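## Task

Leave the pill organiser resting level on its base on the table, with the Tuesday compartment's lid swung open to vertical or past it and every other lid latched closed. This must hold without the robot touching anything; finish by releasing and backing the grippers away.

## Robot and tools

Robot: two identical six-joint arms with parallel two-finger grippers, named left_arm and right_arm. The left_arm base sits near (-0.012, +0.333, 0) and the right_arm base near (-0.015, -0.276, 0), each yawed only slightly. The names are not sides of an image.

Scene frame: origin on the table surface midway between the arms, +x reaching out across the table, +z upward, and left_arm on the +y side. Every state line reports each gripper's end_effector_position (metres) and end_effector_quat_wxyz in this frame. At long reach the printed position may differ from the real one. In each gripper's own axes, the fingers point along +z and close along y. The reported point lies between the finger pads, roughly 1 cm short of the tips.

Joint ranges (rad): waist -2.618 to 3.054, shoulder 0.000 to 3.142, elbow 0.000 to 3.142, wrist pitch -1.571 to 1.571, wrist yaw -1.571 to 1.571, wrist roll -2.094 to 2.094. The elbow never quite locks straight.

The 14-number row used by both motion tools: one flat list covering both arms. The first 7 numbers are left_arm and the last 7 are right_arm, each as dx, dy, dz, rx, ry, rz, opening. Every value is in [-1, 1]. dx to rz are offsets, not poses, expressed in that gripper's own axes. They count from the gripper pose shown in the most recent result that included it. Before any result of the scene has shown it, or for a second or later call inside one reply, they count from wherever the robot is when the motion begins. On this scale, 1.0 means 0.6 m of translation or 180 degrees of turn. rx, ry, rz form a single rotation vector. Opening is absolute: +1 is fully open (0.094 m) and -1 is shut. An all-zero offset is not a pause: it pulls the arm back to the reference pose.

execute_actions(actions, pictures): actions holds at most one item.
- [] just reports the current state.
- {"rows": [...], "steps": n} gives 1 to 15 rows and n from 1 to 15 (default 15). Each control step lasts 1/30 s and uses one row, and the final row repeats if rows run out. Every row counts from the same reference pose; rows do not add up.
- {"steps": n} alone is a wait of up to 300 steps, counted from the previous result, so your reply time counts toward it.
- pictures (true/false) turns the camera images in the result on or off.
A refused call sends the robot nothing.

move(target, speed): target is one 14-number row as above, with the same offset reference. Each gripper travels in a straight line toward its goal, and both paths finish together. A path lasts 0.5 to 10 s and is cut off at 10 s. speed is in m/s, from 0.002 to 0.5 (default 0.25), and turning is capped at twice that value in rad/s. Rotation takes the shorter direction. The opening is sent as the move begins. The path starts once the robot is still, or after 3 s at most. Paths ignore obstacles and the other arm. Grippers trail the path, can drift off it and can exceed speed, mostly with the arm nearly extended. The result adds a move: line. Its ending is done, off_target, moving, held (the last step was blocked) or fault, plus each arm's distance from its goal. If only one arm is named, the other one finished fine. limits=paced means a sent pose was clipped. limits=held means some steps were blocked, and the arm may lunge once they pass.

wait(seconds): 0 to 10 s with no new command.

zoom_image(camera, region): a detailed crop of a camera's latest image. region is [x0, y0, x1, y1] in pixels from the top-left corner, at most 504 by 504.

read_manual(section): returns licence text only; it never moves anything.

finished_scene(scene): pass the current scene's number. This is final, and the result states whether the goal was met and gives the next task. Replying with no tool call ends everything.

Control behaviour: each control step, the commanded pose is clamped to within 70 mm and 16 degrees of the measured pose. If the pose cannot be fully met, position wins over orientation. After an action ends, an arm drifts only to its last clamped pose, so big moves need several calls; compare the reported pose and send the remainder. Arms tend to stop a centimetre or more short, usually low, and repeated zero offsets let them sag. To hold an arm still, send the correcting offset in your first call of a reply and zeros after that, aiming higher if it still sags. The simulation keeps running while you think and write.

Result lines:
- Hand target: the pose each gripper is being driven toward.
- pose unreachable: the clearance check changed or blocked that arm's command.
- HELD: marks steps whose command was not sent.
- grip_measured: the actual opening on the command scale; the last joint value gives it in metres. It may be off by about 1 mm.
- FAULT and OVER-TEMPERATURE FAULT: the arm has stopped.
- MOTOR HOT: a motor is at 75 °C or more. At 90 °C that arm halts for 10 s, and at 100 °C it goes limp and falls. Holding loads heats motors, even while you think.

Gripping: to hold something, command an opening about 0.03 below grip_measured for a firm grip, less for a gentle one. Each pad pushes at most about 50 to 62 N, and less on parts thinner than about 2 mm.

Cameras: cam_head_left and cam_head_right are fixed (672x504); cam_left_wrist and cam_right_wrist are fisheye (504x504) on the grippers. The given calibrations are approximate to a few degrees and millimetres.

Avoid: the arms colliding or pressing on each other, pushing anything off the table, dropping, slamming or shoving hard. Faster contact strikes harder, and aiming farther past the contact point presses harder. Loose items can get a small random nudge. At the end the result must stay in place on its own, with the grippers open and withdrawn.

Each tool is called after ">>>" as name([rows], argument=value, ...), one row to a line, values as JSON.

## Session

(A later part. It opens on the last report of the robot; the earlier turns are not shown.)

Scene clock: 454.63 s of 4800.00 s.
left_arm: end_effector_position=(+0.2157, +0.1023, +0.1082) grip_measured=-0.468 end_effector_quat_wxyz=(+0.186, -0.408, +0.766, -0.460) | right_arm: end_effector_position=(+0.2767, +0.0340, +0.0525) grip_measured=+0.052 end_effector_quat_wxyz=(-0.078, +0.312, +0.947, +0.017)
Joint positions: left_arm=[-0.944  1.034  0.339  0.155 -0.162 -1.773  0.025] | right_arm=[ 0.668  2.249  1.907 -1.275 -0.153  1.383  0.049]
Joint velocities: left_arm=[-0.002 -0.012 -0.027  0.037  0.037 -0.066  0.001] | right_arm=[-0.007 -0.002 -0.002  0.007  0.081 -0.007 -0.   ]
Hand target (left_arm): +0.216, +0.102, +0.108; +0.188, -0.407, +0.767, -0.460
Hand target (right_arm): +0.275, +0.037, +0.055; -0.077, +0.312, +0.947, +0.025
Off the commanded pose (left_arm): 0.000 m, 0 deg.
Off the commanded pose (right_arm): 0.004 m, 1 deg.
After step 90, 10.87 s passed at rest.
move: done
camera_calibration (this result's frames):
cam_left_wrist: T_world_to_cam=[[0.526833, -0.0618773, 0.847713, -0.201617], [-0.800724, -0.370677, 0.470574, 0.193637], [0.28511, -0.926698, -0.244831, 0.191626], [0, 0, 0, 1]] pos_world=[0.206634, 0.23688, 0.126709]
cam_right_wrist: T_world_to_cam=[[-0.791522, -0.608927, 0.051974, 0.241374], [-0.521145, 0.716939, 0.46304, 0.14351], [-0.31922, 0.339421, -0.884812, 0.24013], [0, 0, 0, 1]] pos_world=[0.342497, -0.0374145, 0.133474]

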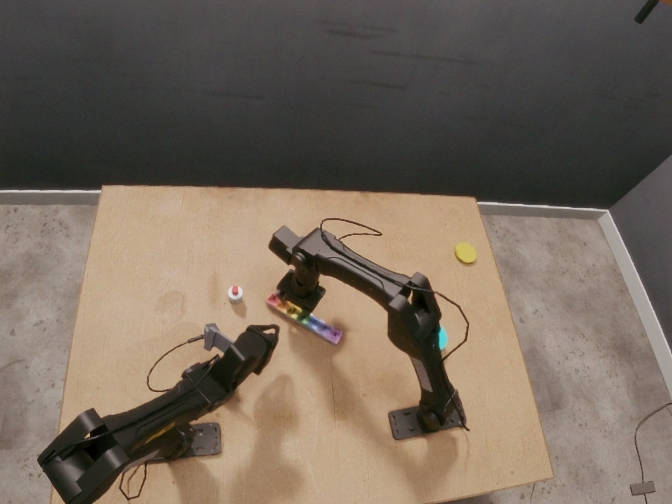

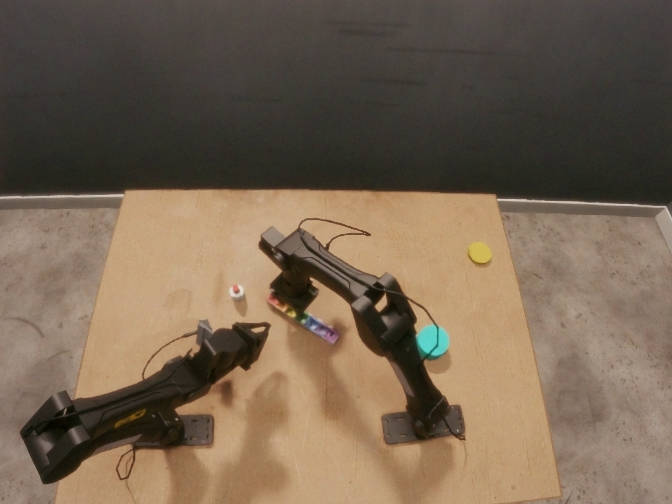

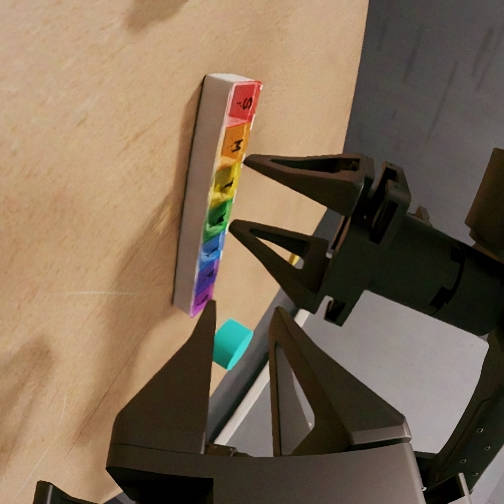

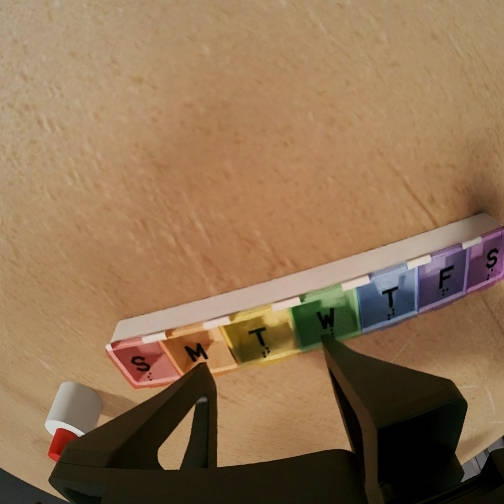

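>>> move(target=[0,0,0,0,0,0,-0.47, 0,0,0.048,0,0,0,0.05], speed=0.05)

Scene clock: 461.07 s of 4800.00 s.
left_arm: end_effector_position=(+0.2155, +0.1021, +0.1081) grip_measured=-0.468 end_effector_quat_wxyz=(+0.184, -0.410, +0.765, -0.461) | right_arm: end_effector_position=(+0.2772, +0.0355, +0.0415) grip_measured=+0.051 end_effector_quat_wxyz=(-0.077, +0.313, +0.946, +0.023)
Joint positions: left_arm=[-0.944  1.034  0.339  0.155 -0.161 -1.777  0.025] | right_arm=[ 0.668  2.248  1.861 -1.218 -0.157  1.386  0.049]
Joint velocities: left_arm=[-0.002 -0.022  0.007 -0.051 -0.007 -0.051 -0.   ] | right_arm=[-0.002 -0.012 -0.017  0.037 -0.051  0.066  0.001]
Hand target (left_arm): +0.216, +0.102, +0.108; +0.186, -0.408, +0.766, -0.460
Hand target (right_arm): +0.273, +0.036, +0.025; -0.078, +0.312, +0.947, +0.016
Off the commanded pose (left_arm): 0.000 m, 0 deg.
Off the commanded pose (right_arm): 0.018 m, 1 deg.
After step 90, 2.63 s passed at rest.
move: off_target (right_arm)
camera_calibration (this result's frames):
cam_left_wrist: T_world_to_cam=[[0.529555, -0.0583608, 0.846266, -0.202302], [-0.798865, -0.369823, 0.474389, 0.192526], [0.285283, -0.927267, -0.242464, 0.191253], [0, 0, 0, 1]] pos_world=[0.206371, 0.236737, 0.126241]
cam_right_wrist: T_world_to_cam=[[-0.793284, -0.607525, 0.0401788, 0.244169], [-0.522527, 0.713197, 0.467242, 0.148145], [-0.312517, 0.349661, -0.883216, 0.227715], [0, 0, 0, 1]] pos_world=[0.34227, -0.036941, 0.122091]

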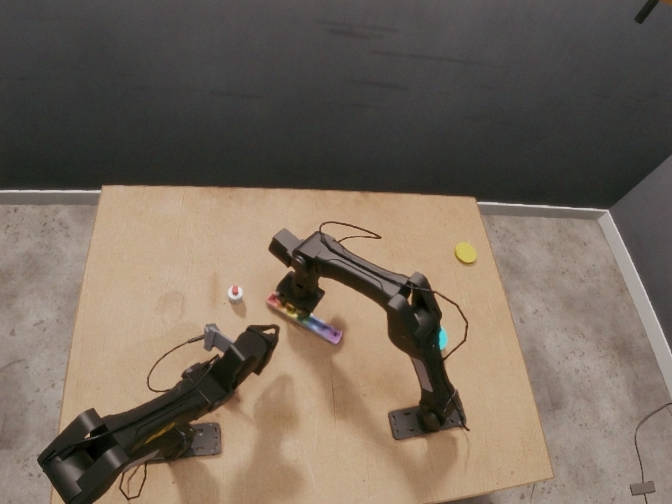

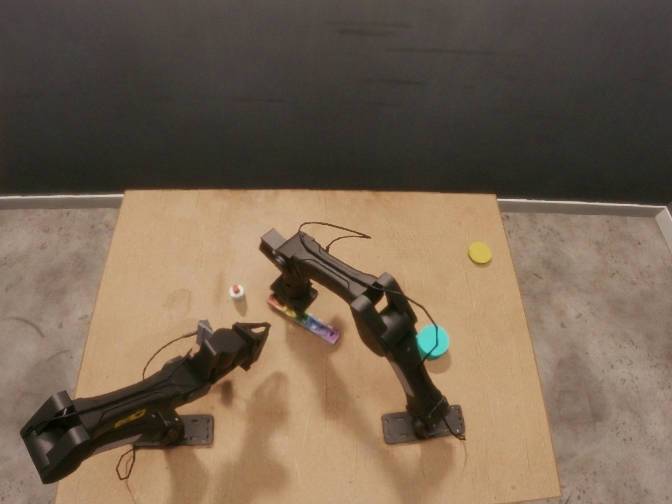

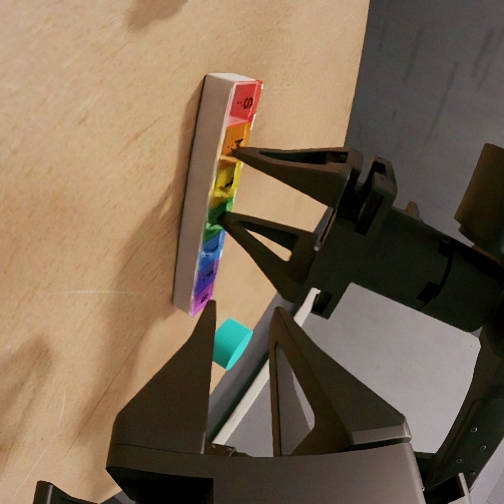

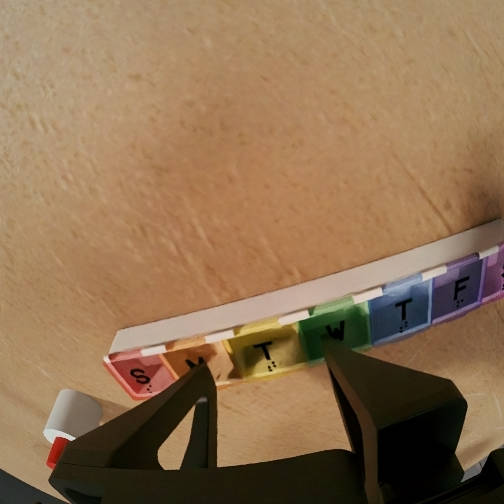

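>>> move(target=[-0.003,0.028,0.116,0.04,-0.02,0.024,-0.47, 0,0,0.04,0,0,0,0.05], speed=0.12)

Scene clock: 477.53 s of 4800.00 s.
left_arm: end_effector_position=(+0.2591, +0.0664, +0.0622) grip_measured=-0.468 end_effector_quat_wxyz=(+0.245, -0.387, +0.738, -0.496) | right_arm: end_effector_position=(+0.2772, +0.0357, +0.0410) grip_measured=+0.051 end_effector_quat_wxyz=(-0.074, +0.315, +0.946, +0.028)
Joint positions: left_arm=[-0.953  1.632  0.311  0.909 -0.243 -1.7    0.025] | right_arm=[ 0.668  2.236  1.841 -1.198 -0.157  1.391  0.049]
Joint velocities: left_arm=[-0.012  0.012 -0.007  0.037 -0.007 -0.007 -0.   ] | right_arm=[-0.002 -0.002  0.002  0.037 -0.007  0.022 -0.002]
Hand target (left_arm): +0.255, +0.069, +0.056; +0.251, -0.382, +0.744, -0.488
Hand target (right_arm): +0.273, +0.037, +0.018; -0.077, +0.313, +0.946, +0.022
Off the commanded pose (left_arm): 0.006 m, 1 deg.
Off the commanded pose (right_arm): 0.024 m, 1 deg.
After step 90, 11.93 s passed at rest.
move: off_target (right_arm)
camera_calibration (this result's frames):
cam_left_wrist: T_world_to_cam=[[0.396024, -0.0255356, 0.917885, -0.160634], [-0.850893, -0.385969, 0.356383, 0.257834], [0.345175, -0.922158, -0.174581, 0.114488], [0, 0, 0, 1]] pos_world=[0.243487, 0.20099, 0.0755436]
cam_right_wrist: T_world_to_cam=[[-0.796738, -0.603577, 0.0300673, 0.24551], [-0.522061, 0.712491, 0.468837, 0.148048], [-0.304402, 0.357844, -0.882773, 0.224712], [0, 0, 0, 1]] pos_world=[0.3413, -0.0377105, 0.121577]

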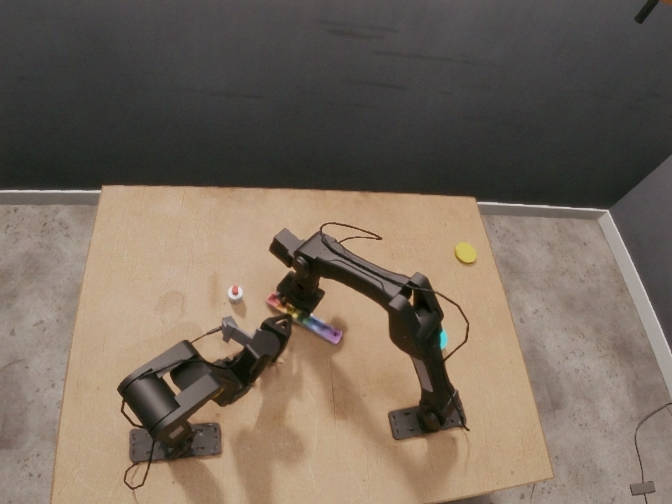

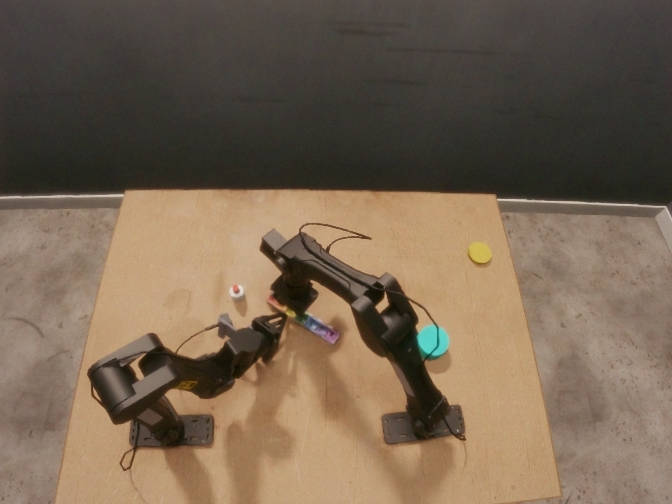

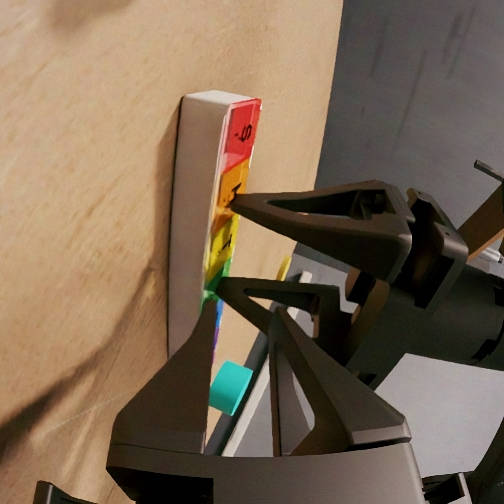

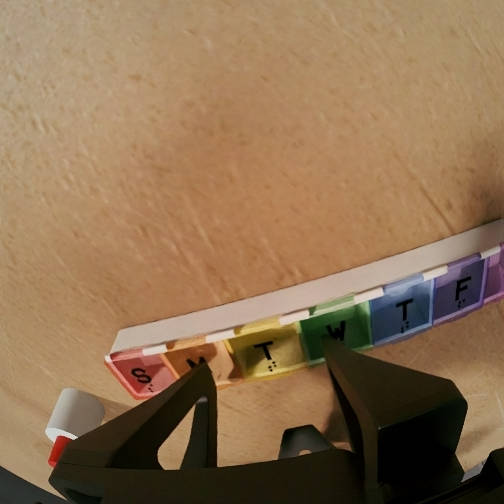

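>>> zoom_image(camera="cam_head_right", region=[230, 260, 350, 360])

>>> zoom_image(camera="cam_head_left", region=[230, 260, 350, 360])

>>> zoom_image(camera="cam_right_wrist", region=[180, 300, 400, 480])

Region (230, 260, 350, 360) of cam_head_right's 672x504 image, scaled by 4.200, with more detail than that image has.

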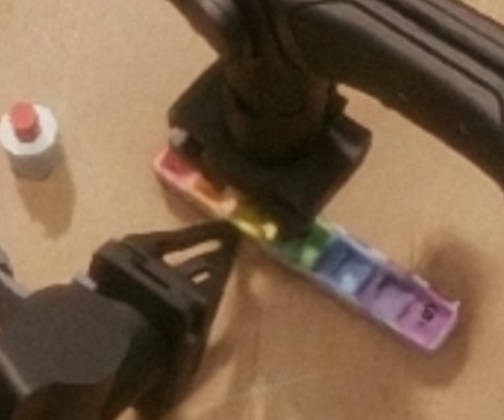

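Region (230, 260, 350, 360) of cam_head_left's 672x504 image, scaled by 4.200, with more detail than that image has.

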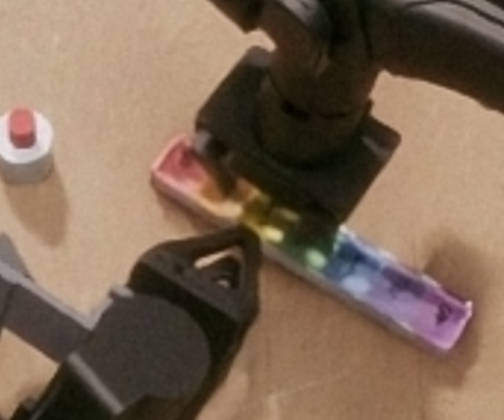

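Region (180, 300, 400, 480) of cam_right_wrist's 504x504 image, scaled by 2.291, with more detail than that image has; it fills the top 412 rows of this view, and the rest is white.

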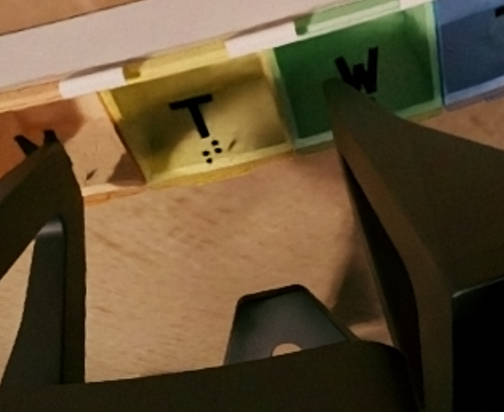

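>>> move(target=[-0.004,0.034,0.014,0,0,0,-0.47, 0,0,0.04,0,0,0,0.05], speed=0.05)

>>> zoom_image(camera="cam_right_wrist", region=[180, 300, 400, 480])

>>> zoom_image(camera="cam_left_wrist", region=[120, 150, 360, 400])

Scene clock: 490.77 s of 4800.00 s.
left_arm: end_effector_position=(+0.2619, +0.0604, +0.0476) grip_measured=-0.468 end_effector_quat_wxyz=(+0.242, -0.385, +0.734, -0.505) | right_arm: end_effector_position=(+0.2772, +0.0356, +0.0412) grip_measured=+0.051 end_effector_quat_wxyz=(-0.072, +0.317, +0.945, +0.032)
Joint positions: left_arm=[-0.953  1.767  0.311  1.063 -0.235 -1.704  0.025] | right_arm=[ 0.668  2.226  1.824 -1.182 -0.157  1.396  0.049]
Joint velocities: left_arm=[-0.012 -0.012 -0.002  0.022 -0.037 -0.007 -0.   ] | right_arm=[-0.007 -0.017 -0.027 -0.051  0.081  0.007  0.001]
Hand target (left_arm): +0.260, +0.068, +0.040; +0.245, -0.387, +0.738, -0.496
Hand target (right_arm): +0.274, +0.038, +0.018; -0.075, +0.315, +0.946, +0.027
Off the commanded pose (left_arm): 0.011 m, 1 deg.
Off the commanded pose (right_arm): 0.024 m, 1 deg.
After step 90, 9.17 s passed at rest.
move: off_target (left_arm, right_arm)
camera_calibration (this result's frames):
cam_left_wrist: T_world_to_cam=[[0.38955, -0.0107408, 0.920943, -0.14783], [-0.855929, -0.373416, 0.357695, 0.263648], [0.340053, -0.927602, -0.154658, 0.106219], [0, 0, 0, 1]] pos_world=[0.247131, 0.195392, 0.0582655]
cam_right_wrist: T_world_to_cam=[[-0.799857, -0.599824, 0.0209692, 0.246584], [-0.521741, 0.712154, 0.469705, 0.147861], [-0.296674, 0.364756, -0.882574, 0.222461], [0, 0, 0, 1]] pos_world=[0.340376, -0.0385366, 0.121716]

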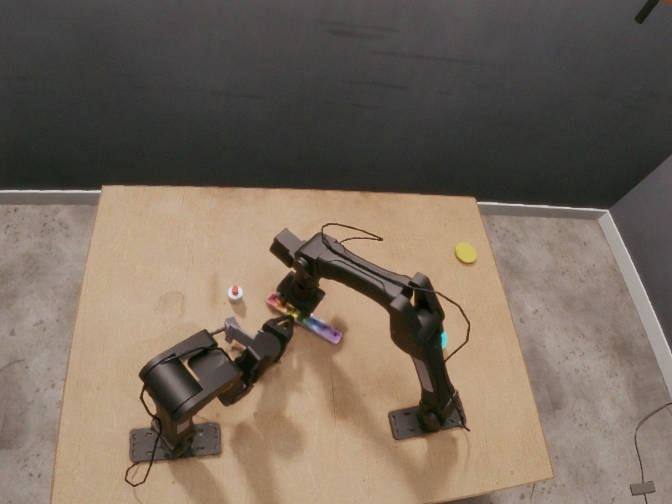

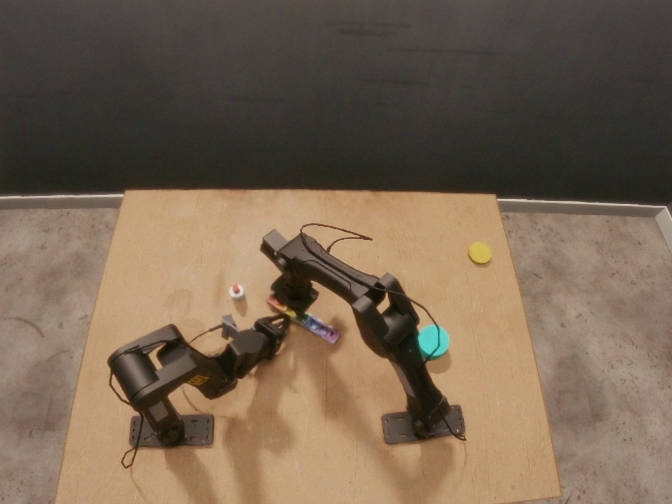

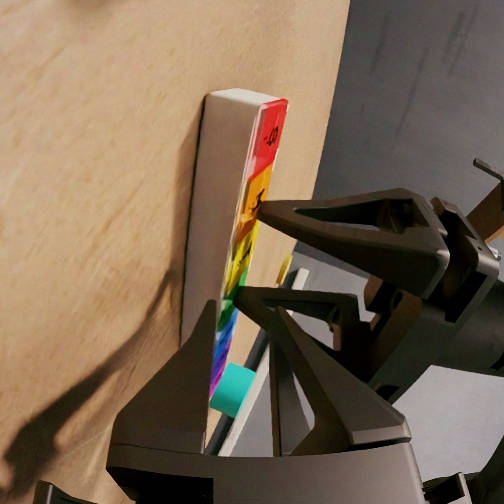

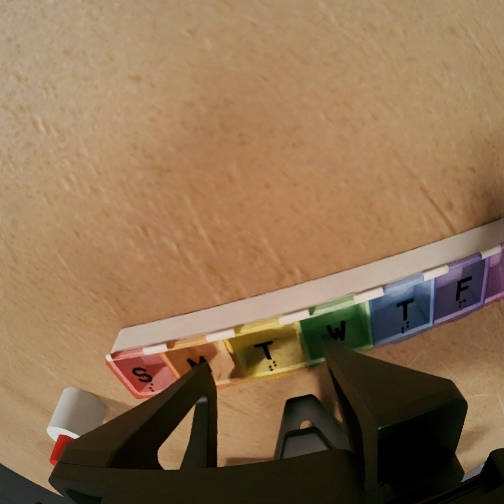

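Region (180, 300, 400, 480) of cam_right_wrist's 504x504 image, scaled by 2.291, with more detail than that image has; it fills the top 412 rows of this view, and the rest is white.

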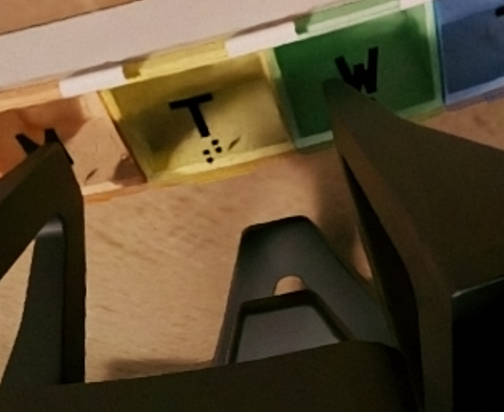

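Region (120, 150, 360, 400) of cam_left_wrist's 504x504 image, scaled by 2.016, with more detail than that image has; it fills the left 484 columns of this view, and the rest is white.

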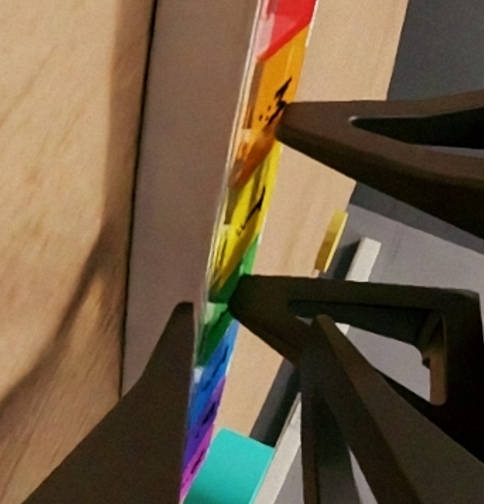

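>>> execute_actions([
  {"rows":[[-0.008,0.006,0.011,0,0,0,-0.47, 0,0,0.04,0,0,0,0.05],[-0.016,0.012,0.022,0,0,0,-0.47, 0,0,0.04,0,0,0,0.05]],"steps":15},
], pictures=false)

Scene clock: 505.53 s of 4800.00 s.
left_arm: end_effector_position=(+0.2680, +0.0675, +0.0284) grip_measured=-0.468 end_effector_quat_wxyz=(+0.234, -0.391, +0.740, -0.494) | right_arm: end_effector_position=(+0.2772, +0.0357, +0.0414) grip_measured=+0.051 end_effector_quat_wxyz=(-0.070, +0.319, +0.945, +0.036)
Joint positions: left_arm=[-0.909  1.855  0.311  1.122 -0.19  -1.698  0.025] | right_arm=[ 0.668  2.216  1.809 -1.167 -0.157  1.4    0.049]
Joint velocities: left_arm=[-0.007 -0.007 -0.027 -0.037 -0.007 -0.037 -0.001] | right_arm=[-0.012 -0.007  0.012  0.037 -0.007  0.081 -0.   ]
Hand target (left_arm): +0.275, +0.063, +0.036; +0.242, -0.385, +0.734, -0.505
Hand target (right_arm): +0.274, +0.038, +0.018; -0.072, +0.317, +0.945, +0.031
Off the commanded pose (left_arm): 0.011 m, 2 deg.
Off the commanded pose (right_arm): 0.024 m, 1 deg.
Steps of this call (steps 1 to 90: nothing new was sent; then 11.27 s passed at rest; steps 91 to 105: all 15 steps of this action). Readings (end_effector_position):
91: left_arm (+0.2622, +0.0602, +0.0476) | right_arm (+0.2772, +0.0357, +0.0413)
92: left_arm (+0.2633, +0.0607, +0.0458) | right_arm (+0.2772, +0.0356, +0.0413)
94: left_arm (+0.2671, +0.0657, +0.0364) | right_arm (+0.2771, +0.0356, +0.0413)
98: left_arm (+0.2680, +0.0701, +0.0249) | right_arm (+0.2771, +0.0356, +0.0415)
105: the state above

>>> execute_actions([
  {"rows":[[0,-0.02,0.0,0,0,0,-0.47, 0,0,0.04,0,0,0,0.05],[0,-0.03,0.006,0,0,0,-0.47, 0,0,0.04,0,0,0,0.05],[0,-0.038,0.012,0.01,0,0,-0.47, 0,0,0.04,0,0,0,0.05]],"steps":15},
], pictures=false)

Scene clock: 510.10 s of 4800.00 s.
left_arm: end_effector_position=(+0.2711, +0.0640, +0.0303) grip_measured=-0.468 end_effector_quat_wxyz=(+0.231, -0.391, +0.744, -0.490) | right_arm: end_effector_position=(+0.2772, +0.0355, +0.0414) grip_measured=+0.051 end_effector_quat_wxyz=(-0.068, +0.320, +0.944, +0.039)
Joint positions: left_arm=[-0.904  1.834  0.336  1.064 -0.181 -1.698  0.025] | right_arm=[ 0.668  2.208  1.796 -1.155 -0.157  1.403  0.049]
Joint velocities: left_arm=[ 0.002 -0.002  0.002 -0.007 -0.007  0.066 -0.001] | right_arm=[-0.007 -0.007  0.002 -0.022  0.007 -0.007  0.   ]
Hand target (left_arm): +0.281, +0.059, +0.047; +0.241, -0.387, +0.732, -0.506
Hand target (right_arm): +0.274, +0.038, +0.019; -0.070, +0.319, +0.945, +0.035
Off the commanded pose (left_arm): 0.020 m, 3 deg.
Off the commanded pose (right_arm): 0.024 m, 0 deg.
Steps of this call (steps 1 to 90: nothing new was sent; then 1.07 s passed at rest; steps 91 to 105: all 15 steps of this action). Readings (end_effector_position):
91: left_arm (+0.2675, +0.0672, +0.0286) | right_arm (+0.2771, +0.0356, +0.0414)
92: left_arm (+0.2666, +0.0678, +0.0276) | right_arm (+0.2771, +0.0356, +0.0414)
94: left_arm (+0.2678, +0.0672, +0.0285) | right_arm (+0.2771, +0.0356, +0.0415)
98: left_arm (+0.2716, +0.0639, +0.0317) | right_arm (+0.2771, +0.0355, +0.0416)
105: the state above

>>> execute_actions([
  {"rows":[[0,-0.042,-0.002,0.015,0,0,-0.47, 0,0,0.04,0,0,-0.01,0.05]],"steps":15},
])

>>> zoom_image(camera="cam_right_wrist", region=[180, 300, 400, 480])

>>> zoom_image(camera="cam_left_wrist", region=[120, 150, 360, 400])

Scene clock: 515.97 s of 4800.00 s.
left_arm: end_effector_position=(+0.2705, +0.0645, +0.0358) grip_measured=-0.468 end_effector_quat_wxyz=(+0.230, -0.391, +0.745, -0.490) | right_arm: end_effector_position=(+0.2770, +0.0354, +0.0416) grip_measured=+0.051 end_effector_quat_wxyz=(-0.066, +0.313, +0.946, +0.042)
Joint positions: left_arm=[-0.904  1.793  0.336  1.022 -0.18  -1.698  0.025] | right_arm=[ 0.668  2.201  1.785 -1.145 -0.157  1.39   0.049]
Joint velocities: left_arm=[-0.007 -0.002  0.007 -0.051 -0.037  0.007  0.001] | right_arm=[-0.012 -0.007 -0.012 -0.007 -0.037 -0.022 -0.001]
Hand target (left_arm): +0.279, +0.059, +0.054; +0.240, -0.386, +0.732, -0.508
Hand target (right_arm): +0.274, +0.038, +0.019; -0.068, +0.305, +0.949, +0.039
Off the commanded pose (left_arm): 0.021 m, 3 deg.
Off the commanded pose (right_arm): 0.024 m, 1 deg.
Steps of this call (steps 1 to 90: nothing new was sent; then 2.37 s passed at rest; steps 91 to 105: all 15 steps of this action). Readings (end_effector_position):
91: left_arm (+0.2707, +0.0643, +0.0299) | right_arm (+0.2772, +0.0355, +0.0414)
92: left_arm (+0.2706, +0.0645, +0.0309) | right_arm (+0.2772, +0.0355, +0.0414)
94: left_arm (+0.2709, +0.0640, +0.0353) | right_arm (+0.2772, +0.0355, +0.0414)
98: left_arm (+0.2712, +0.0637, +0.0381) | right_arm (+0.2770, +0.0354, +0.0417)
105: the state above
camera_calibration (this result's frames):
cam_left_wrist: T_world_to_cam=[[0.426882, -0.0321735, 0.903735, -0.148383], [-0.8422, -0.378116, 0.384354, 0.2723], [0.32935, -0.925199, -0.188507, 0.109216], [0, 0, 0, 1]] pos_world=[0.256703, 0.199234, 0.050027]
cam_right_wrist: T_world_to_cam=[[-0.796158, -0.605082, -0.00284458, 0.246458], [-0.534624, 0.701233, 0.471646, 0.151613], [-0.283389, 0.377025, -0.881784, 0.21875], [0, 0, 0, 1]] pos_world=[0.339267, -0.039663, 0.122084]

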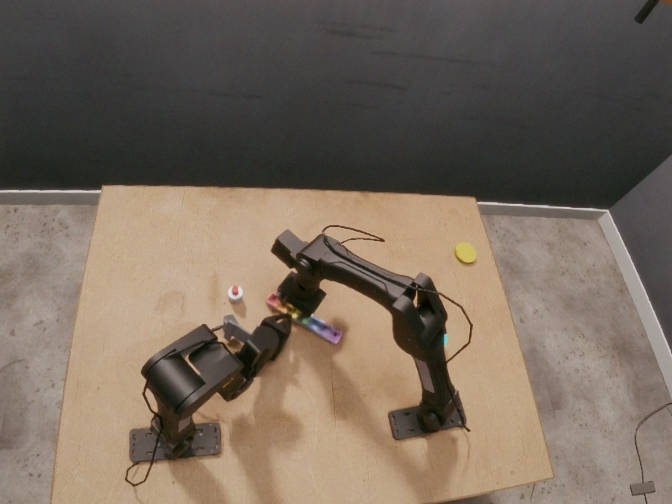

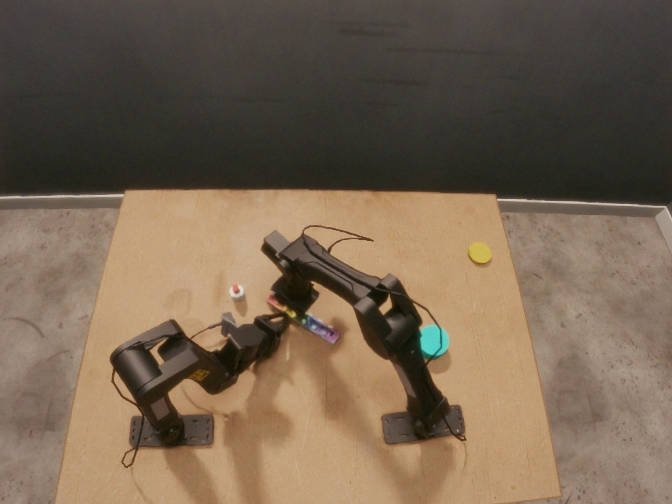

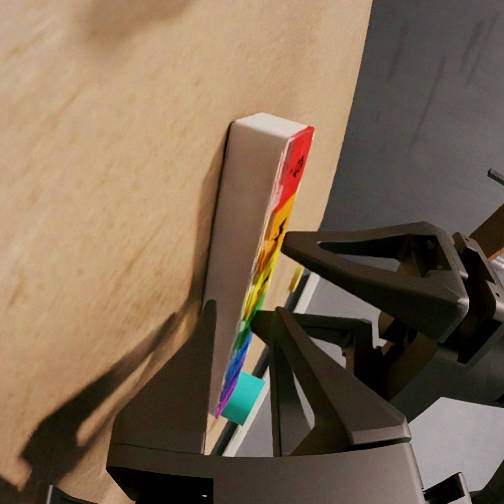

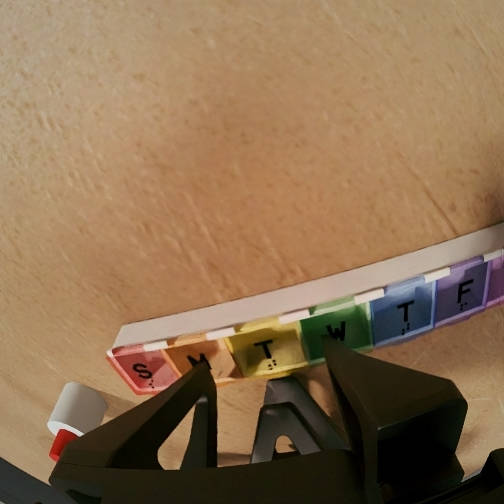

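Region (180, 300, 400, 480) of cam_right_wrist's 504x504 image, scaled by 2.291, with more detail than that image has; it fills the top 412 rows of this view, and the rest is white.

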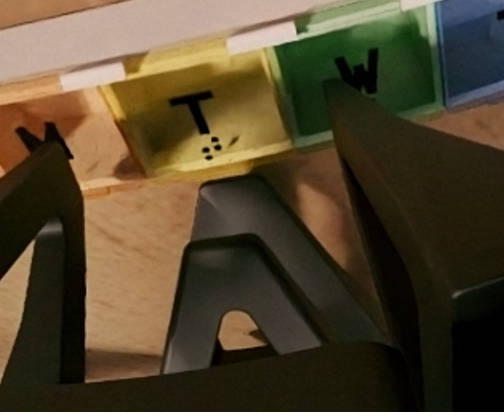

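Region (120, 150, 360, 400) of cam_left_wrist's 504x504 image, scaled by 2.016, with more detail than that image has; it fills the left 484 columns of this view, and the rest is white.

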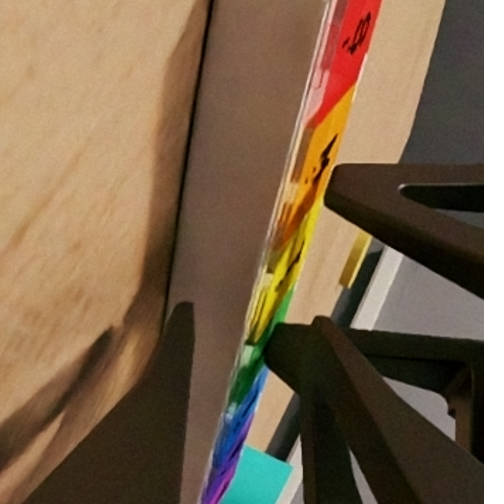

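>>> execute_actions([
  {"rows":[[0,-0.044,0.016,0.015,0,0,-0.47, 0,0,0.04,0,0,0,0.05]],"steps":15},
])

>>> zoom_image(camera="cam_right_wrist", region=[180, 300, 400, 480])

>>> zoom_image(camera="cam_left_wrist", region=[120, 150, 360, 400])

Scene clock: 523.23 s of 4800.00 s.
left_arm: end_effector_position=(+0.2772, +0.0585, +0.0403) grip_measured=-0.468 end_effector_quat_wxyz=(+0.229, -0.391, +0.743, -0.493) | right_arm: end_effector_position=(+0.2770, +0.0355, +0.0416) grip_measured=+0.051 end_effector_quat_wxyz=(-0.067, +0.316, +0.946, +0.042)
Joint positions: left_arm=[-0.898  1.793  0.371  0.993 -0.171 -1.697  0.025] | right_arm=[ 0.668  2.201  1.784 -1.144 -0.157  1.395  0.049]
Joint velocities: left_arm=[-0.012 -0.007 -0.007 -0.066 -0.051  0.007 -0.001] | right_arm=[ 0.002 -0.017 -0.002 -0.037 -0.037 -0.007  0.   ]
Hand target (left_arm): +0.287, +0.054, +0.056; +0.240, -0.386, +0.733, -0.507
Hand target (right_arm): +0.274, +0.038, +0.019; -0.067, +0.313, +0.946, +0.041
Off the commanded pose (left_arm): 0.019 m, 2 deg.
Off the commanded pose (right_arm): 0.024 m, 0 deg.
Steps of this call (steps 1 to 90: nothing new was sent; then 3.77 s passed at rest; steps 91 to 105: all 15 steps of this action). Readings (end_effector_position):
91: left_arm (+0.2707, +0.0643, +0.0352) | right_arm (+0.2770, +0.0354, +0.0416)
92: left_arm (+0.2719, +0.0634, +0.0354) | right_arm (+0.2770, +0.0355, +0.0416)
94: left_arm (+0.2754, +0.0607, +0.0387) | right_arm (+0.2770, +0.0355, +0.0416)
98: left_arm (+0.2777, +0.0582, +0.0418) | right_arm (+0.2770, +0.0355, +0.0416)
105: the state above
camera_calibration (this result's frames):
cam_left_wrist: T_world_to_cam=[[0.425253, -0.0271097, 0.904669, -0.155342], [-0.843546, -0.37412, 0.38531, 0.274061], [0.328009, -0.926984, -0.181964, 0.102529], [0, 0, 0, 1]] pos_world=[0.263612, 0.193363, 0.0535913]
cam_right_wrist: T_world_to_cam=[[-0.799564, -0.600576, -0.00228819, 0.247288], [-0.530336, 0.704254, 0.471985, 0.150277], [-0.281852, 0.378596, -0.881603, 0.218152], [0, 0, 0, 1]] pos_world=[0.338907, -0.0399095, 0.121961]

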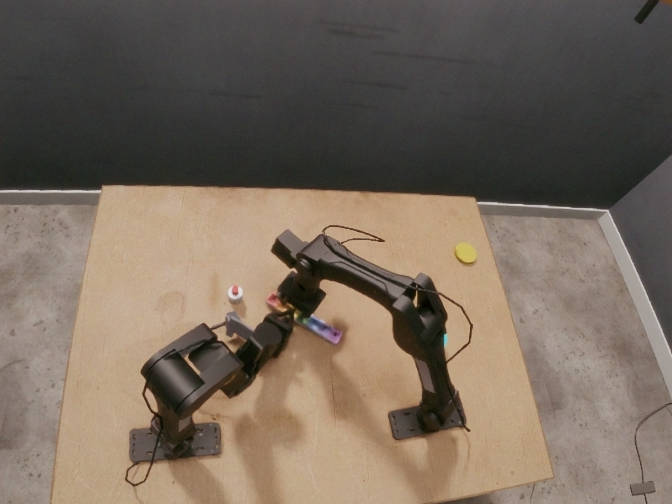

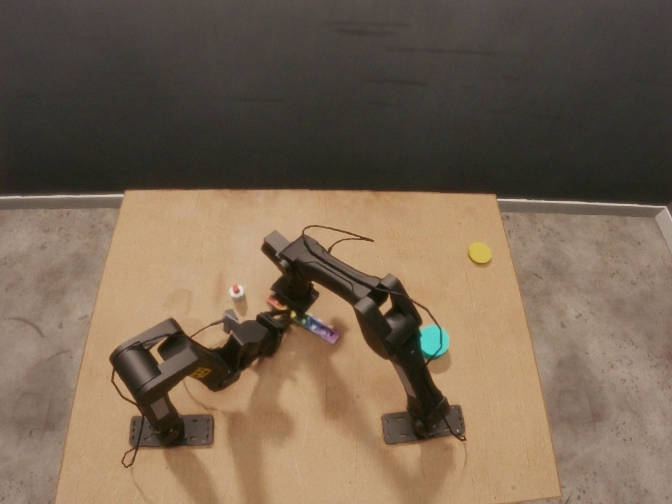

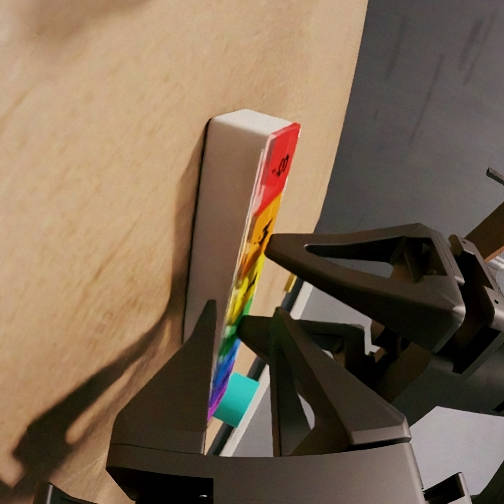

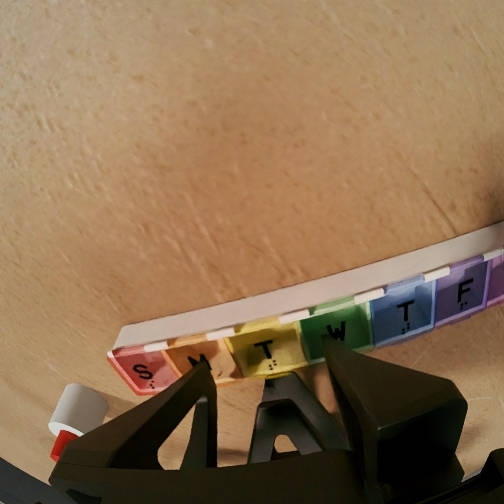

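Region (180, 300, 400, 480) of cam_right_wrist's 504x504 image, scaled by 2.291, with more detail than that image has; it fills the top 412 rows of this view, and the rest is white.

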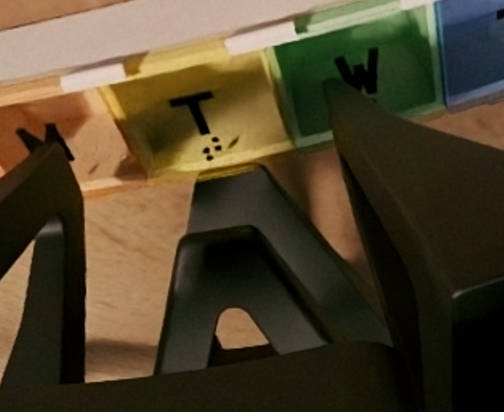

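Region (120, 150, 360, 400) of cam_left_wrist's 504x504 image, scaled by 2.016, with more detail than that image has; it fills the left 484 columns of this view, and the rest is white.

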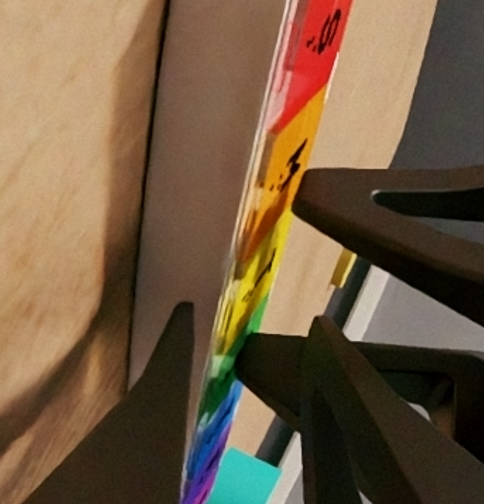

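>>> execute_actions([
  {"rows":[[0,-0.035,0.025,0.015,0,0,-0.47, 0,0,0.045,0,0,0,0.05],[0,-0.035,0.025,0.015,0,0,-0.47, 0,0,0.045,0,0,0,0.05],[0,-0.035,0.025,0.015,0,0,-0.47, 0,0,0.045,0,0,0,0.05],[0,-0.045,0.02,0.02,0,0,-0.47, 0,0,0.045,0,0,0,0.05],[0,-0.05,0.015,0.02,0,0,-0.47, 0,0,0.045,0,0,0,0.05],[0,-0.055,0.012,0.02,0,0,-0.47, 0,0,0.045,0,0,0,0.05],[0,-0.06,0.01,0.02,0,0,-0.47, 0,0,0.045,0,0,0,0.05],[0,-0.065,0.007,0.02,0,0,-0.47, 0,0,0.045,0,0,0,0.05],[0,-0.07,0.004,0.02,0,0,-0.47, 0,0,0.045,0,0,0,0.05]],"steps":15},
])

>>> zoom_image(camera="cam_right_wrist", region=[180, 300, 400, 480])

>>> zoom_image(camera="cam_left_wrist", region=[120, 150, 360, 400])

Scene clock: 529.93 s of 4800.00 s.
left_arm: end_effector_position=(+0.2849, +0.0513, +0.0617) grip_measured=-0.468 end_effector_quat_wxyz=(+0.232, -0.387, +0.736, -0.505) | right_arm: end_effector_position=(+0.2772, +0.0355, +0.0416) grip_measured=+0.051 end_effector_quat_wxyz=(-0.064, +0.318, +0.945, +0.046)
Joint positions: left_arm=[-0.892  1.73   0.412  0.92  -0.164 -1.694  0.025] | right_arm=[ 0.668  2.191  1.769 -1.128 -0.157  1.4    0.049]
Joint velocities: left_arm=[-0.017 -0.007  0.042 -0.051  0.022 -0.051  0.   ] | right_arm=[ 0.007  0.002 -0.002  0.066 -0.007 -0.051  0.001]
Hand target (left_arm): +0.293, +0.048, +0.078; +0.241, -0.383, +0.727, -0.516
Hand target (right_arm): +0.274, +0.038, +0.016; -0.067, +0.316, +0.946, +0.041
Off the commanded pose (left_arm): 0.018 m, 2 deg.
Off the commanded pose (right_arm): 0.027 m, 1 deg.
Steps of this call (steps 1 to 90: nothing new was sent; then 3.20 s passed at rest; steps 91 to 105: all 15 steps of this action). Readings (end_effector_position):
91: left_arm (+0.2776, +0.0578, +0.0405) | right_arm (+0.2770, +0.0354, +0.0415)
92: left_arm (+0.2795, +0.0565, +0.0415) | right_arm (+0.2769, +0.0354, +0.0415)
94: left_arm (+0.2831, +0.0539, +0.0437) | right_arm (+0.2772, +0.0356, +0.0417)
98: left_arm (+0.2821, +0.0546, +0.0441) | right_arm (+0.2773, +0.0356, +0.0417)
105: the state above
camera_calibration (this result's frames):
cam_left_wrist: T_world_to_cam=[[0.406268, -0.00755474, 0.913723, -0.174337], [-0.852329, -0.363574, 0.375965, 0.272222], [0.329366, -0.931535, -0.154148, 0.0953353], [0, 0, 0, 1]] pos_world=[0.27145, 0.186464, 0.0716459]
cam_right_wrist: T_world_to_cam=[[-0.802454, -0.596604, -0.0114519, 0.248489], [-0.53026, 0.704154, 0.47222, 0.150322], [-0.273665, 0.385008, -0.881406, 0.215762], [0, 0, 0, 1]] pos_world=[0.338157, -0.0406704, 0.122034]

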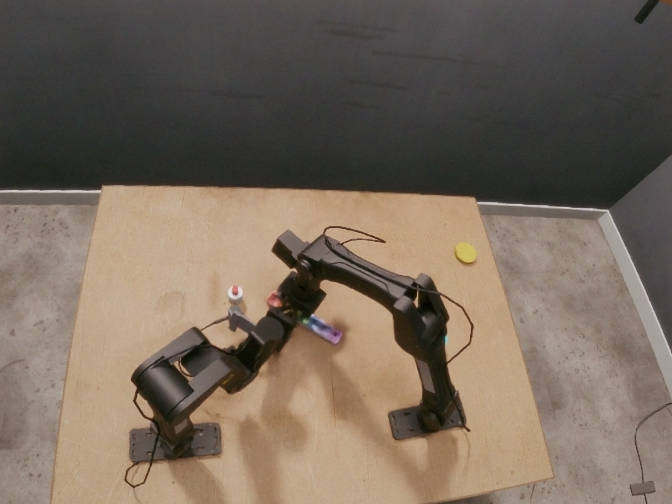

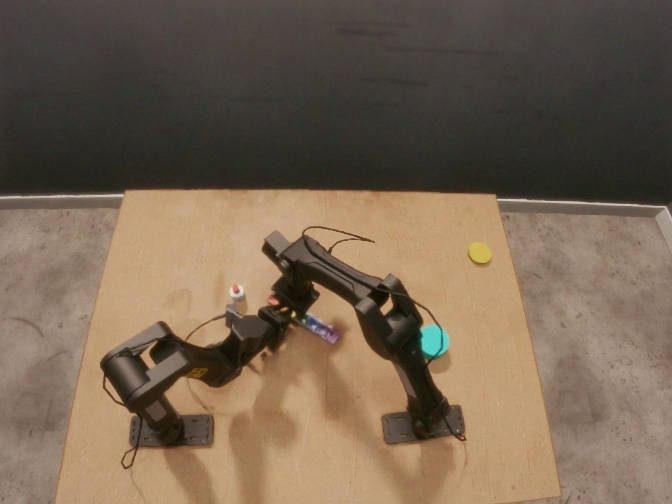

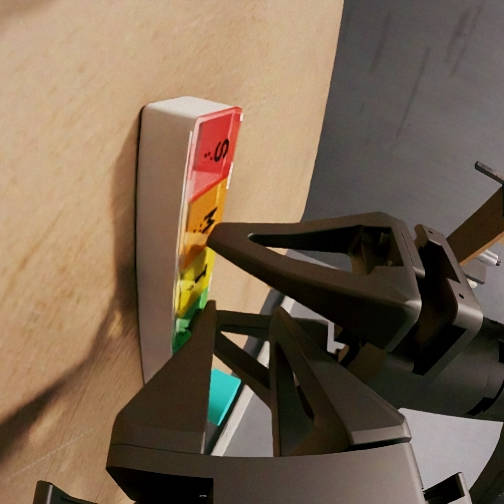

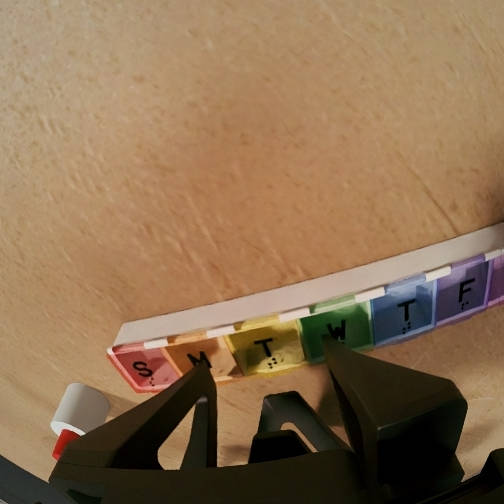

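Region (180, 300, 400, 480) of cam_right_wrist's 504x504 image, scaled by 2.291, with more detail than that image has; it fills the top 412 rows of this view, and the rest is white.

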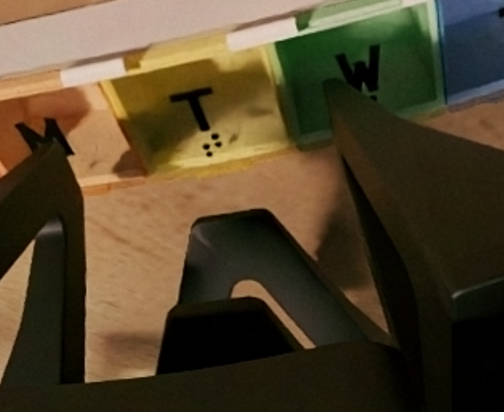

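Region (120, 150, 360, 400) of cam_left_wrist's 504x504 image, scaled by 2.016, with more detail than that image has; it fills the left 484 columns of this view, and the rest is white.

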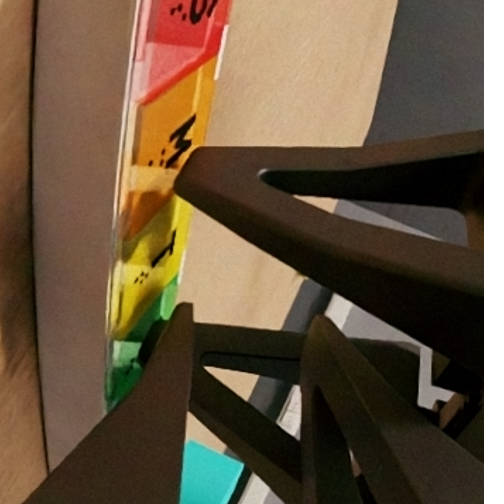

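>>> move(target=[-0.002,0.041,-0.012,0,0,0.017,-0.47, 0,0,0.075,0,0,-0.008,0.05], speed=0.05)

Scene clock: 561.50 s of 4800.00 s.
left_arm: end_effector_position=(+0.2763, +0.0606, +0.0446) grip_measured=-0.468 end_effector_quat_wxyz=(+0.239, -0.376, +0.742, -0.500) | right_arm: end_effector_position=(+0.2771, +0.0354, +0.0412) grip_measured=+0.051 end_effector_quat_wxyz=(-0.058, +0.317, +0.945, +0.056)
Joint positions: left_arm=[-0.892  1.793  0.35   1.043 -0.163 -1.663  0.025] | right_arm=[ 0.668  2.167  1.729 -1.088 -0.157  1.4    0.049]
Joint velocities: left_arm=[-0.002  0.002 -0.007  0.007  0.022 -0.007  0.   ] | right_arm=[ 0.002 -0.007 -0.007 -0.007 -0.007 -0.022 -0.001]
Hand target (left_arm): +0.272, +0.061, +0.041; +0.245, -0.368, +0.746, -0.498
Hand target (right_arm): +0.271, +0.039, +0.000; -0.064, +0.306, +0.949, +0.045
Off the commanded pose (left_arm): 0.005 m, 1 deg.
Off the commanded pose (right_arm): 0.045 m, 2 deg.
After step 90, 27.43 s passed at rest.
move: off_target (right_arm)
camera_calibration (this result's frames):
cam_left_wrist: T_world_to_cam=[[0.392124, -0.0351779, 0.91924, -0.149841], [-0.862409, -0.361813, 0.354036, 0.27831], [0.320139, -0.931587, -0.172213, 0.107597], [0, 0, 0, 1]] pos_world=[0.264327, 0.195661, 0.0577379]
cam_right_wrist: T_world_to_cam=[[-0.802062, -0.596239, -0.034574, 0.249125], [-0.538321, 0.696651, 0.474224, 0.15295], [-0.258665, 0.398969, -0.879725, 0.210693], [0, 0, 0, 1]] pos_world=[0.336648, -0.0420745, 0.121433]

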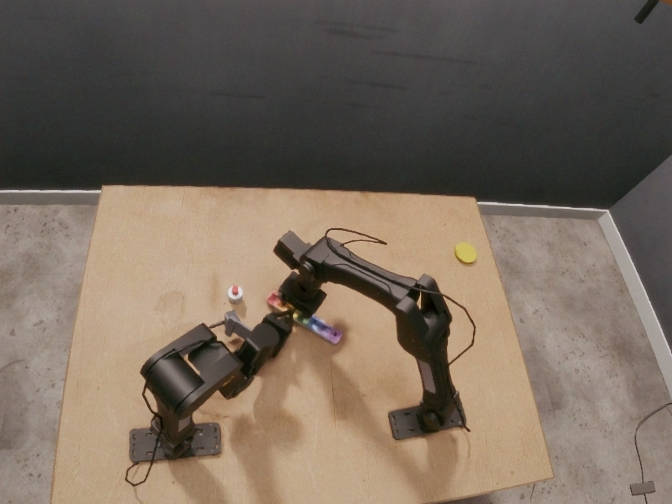

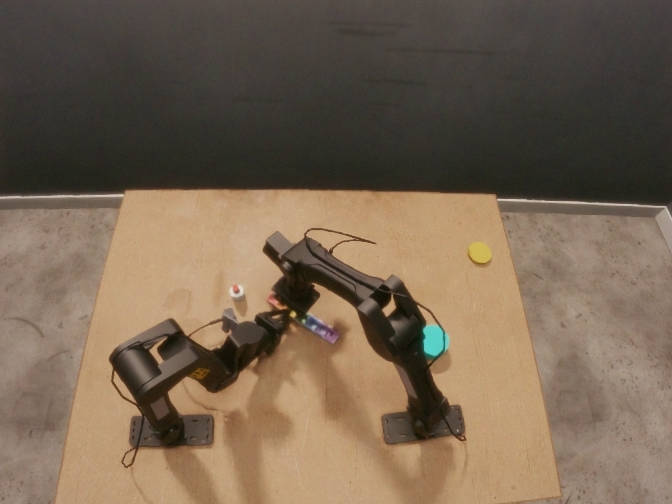

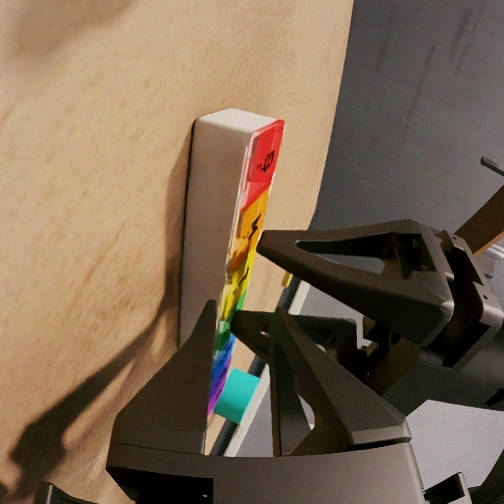

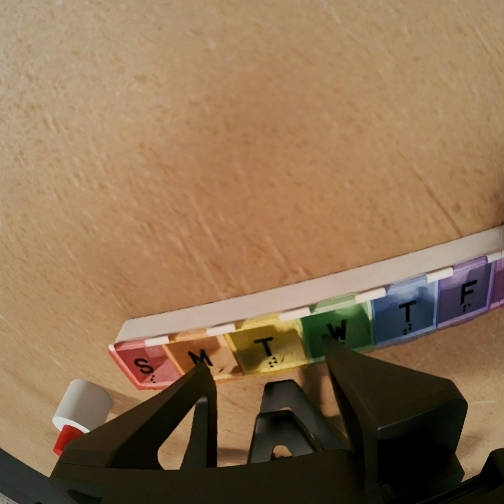

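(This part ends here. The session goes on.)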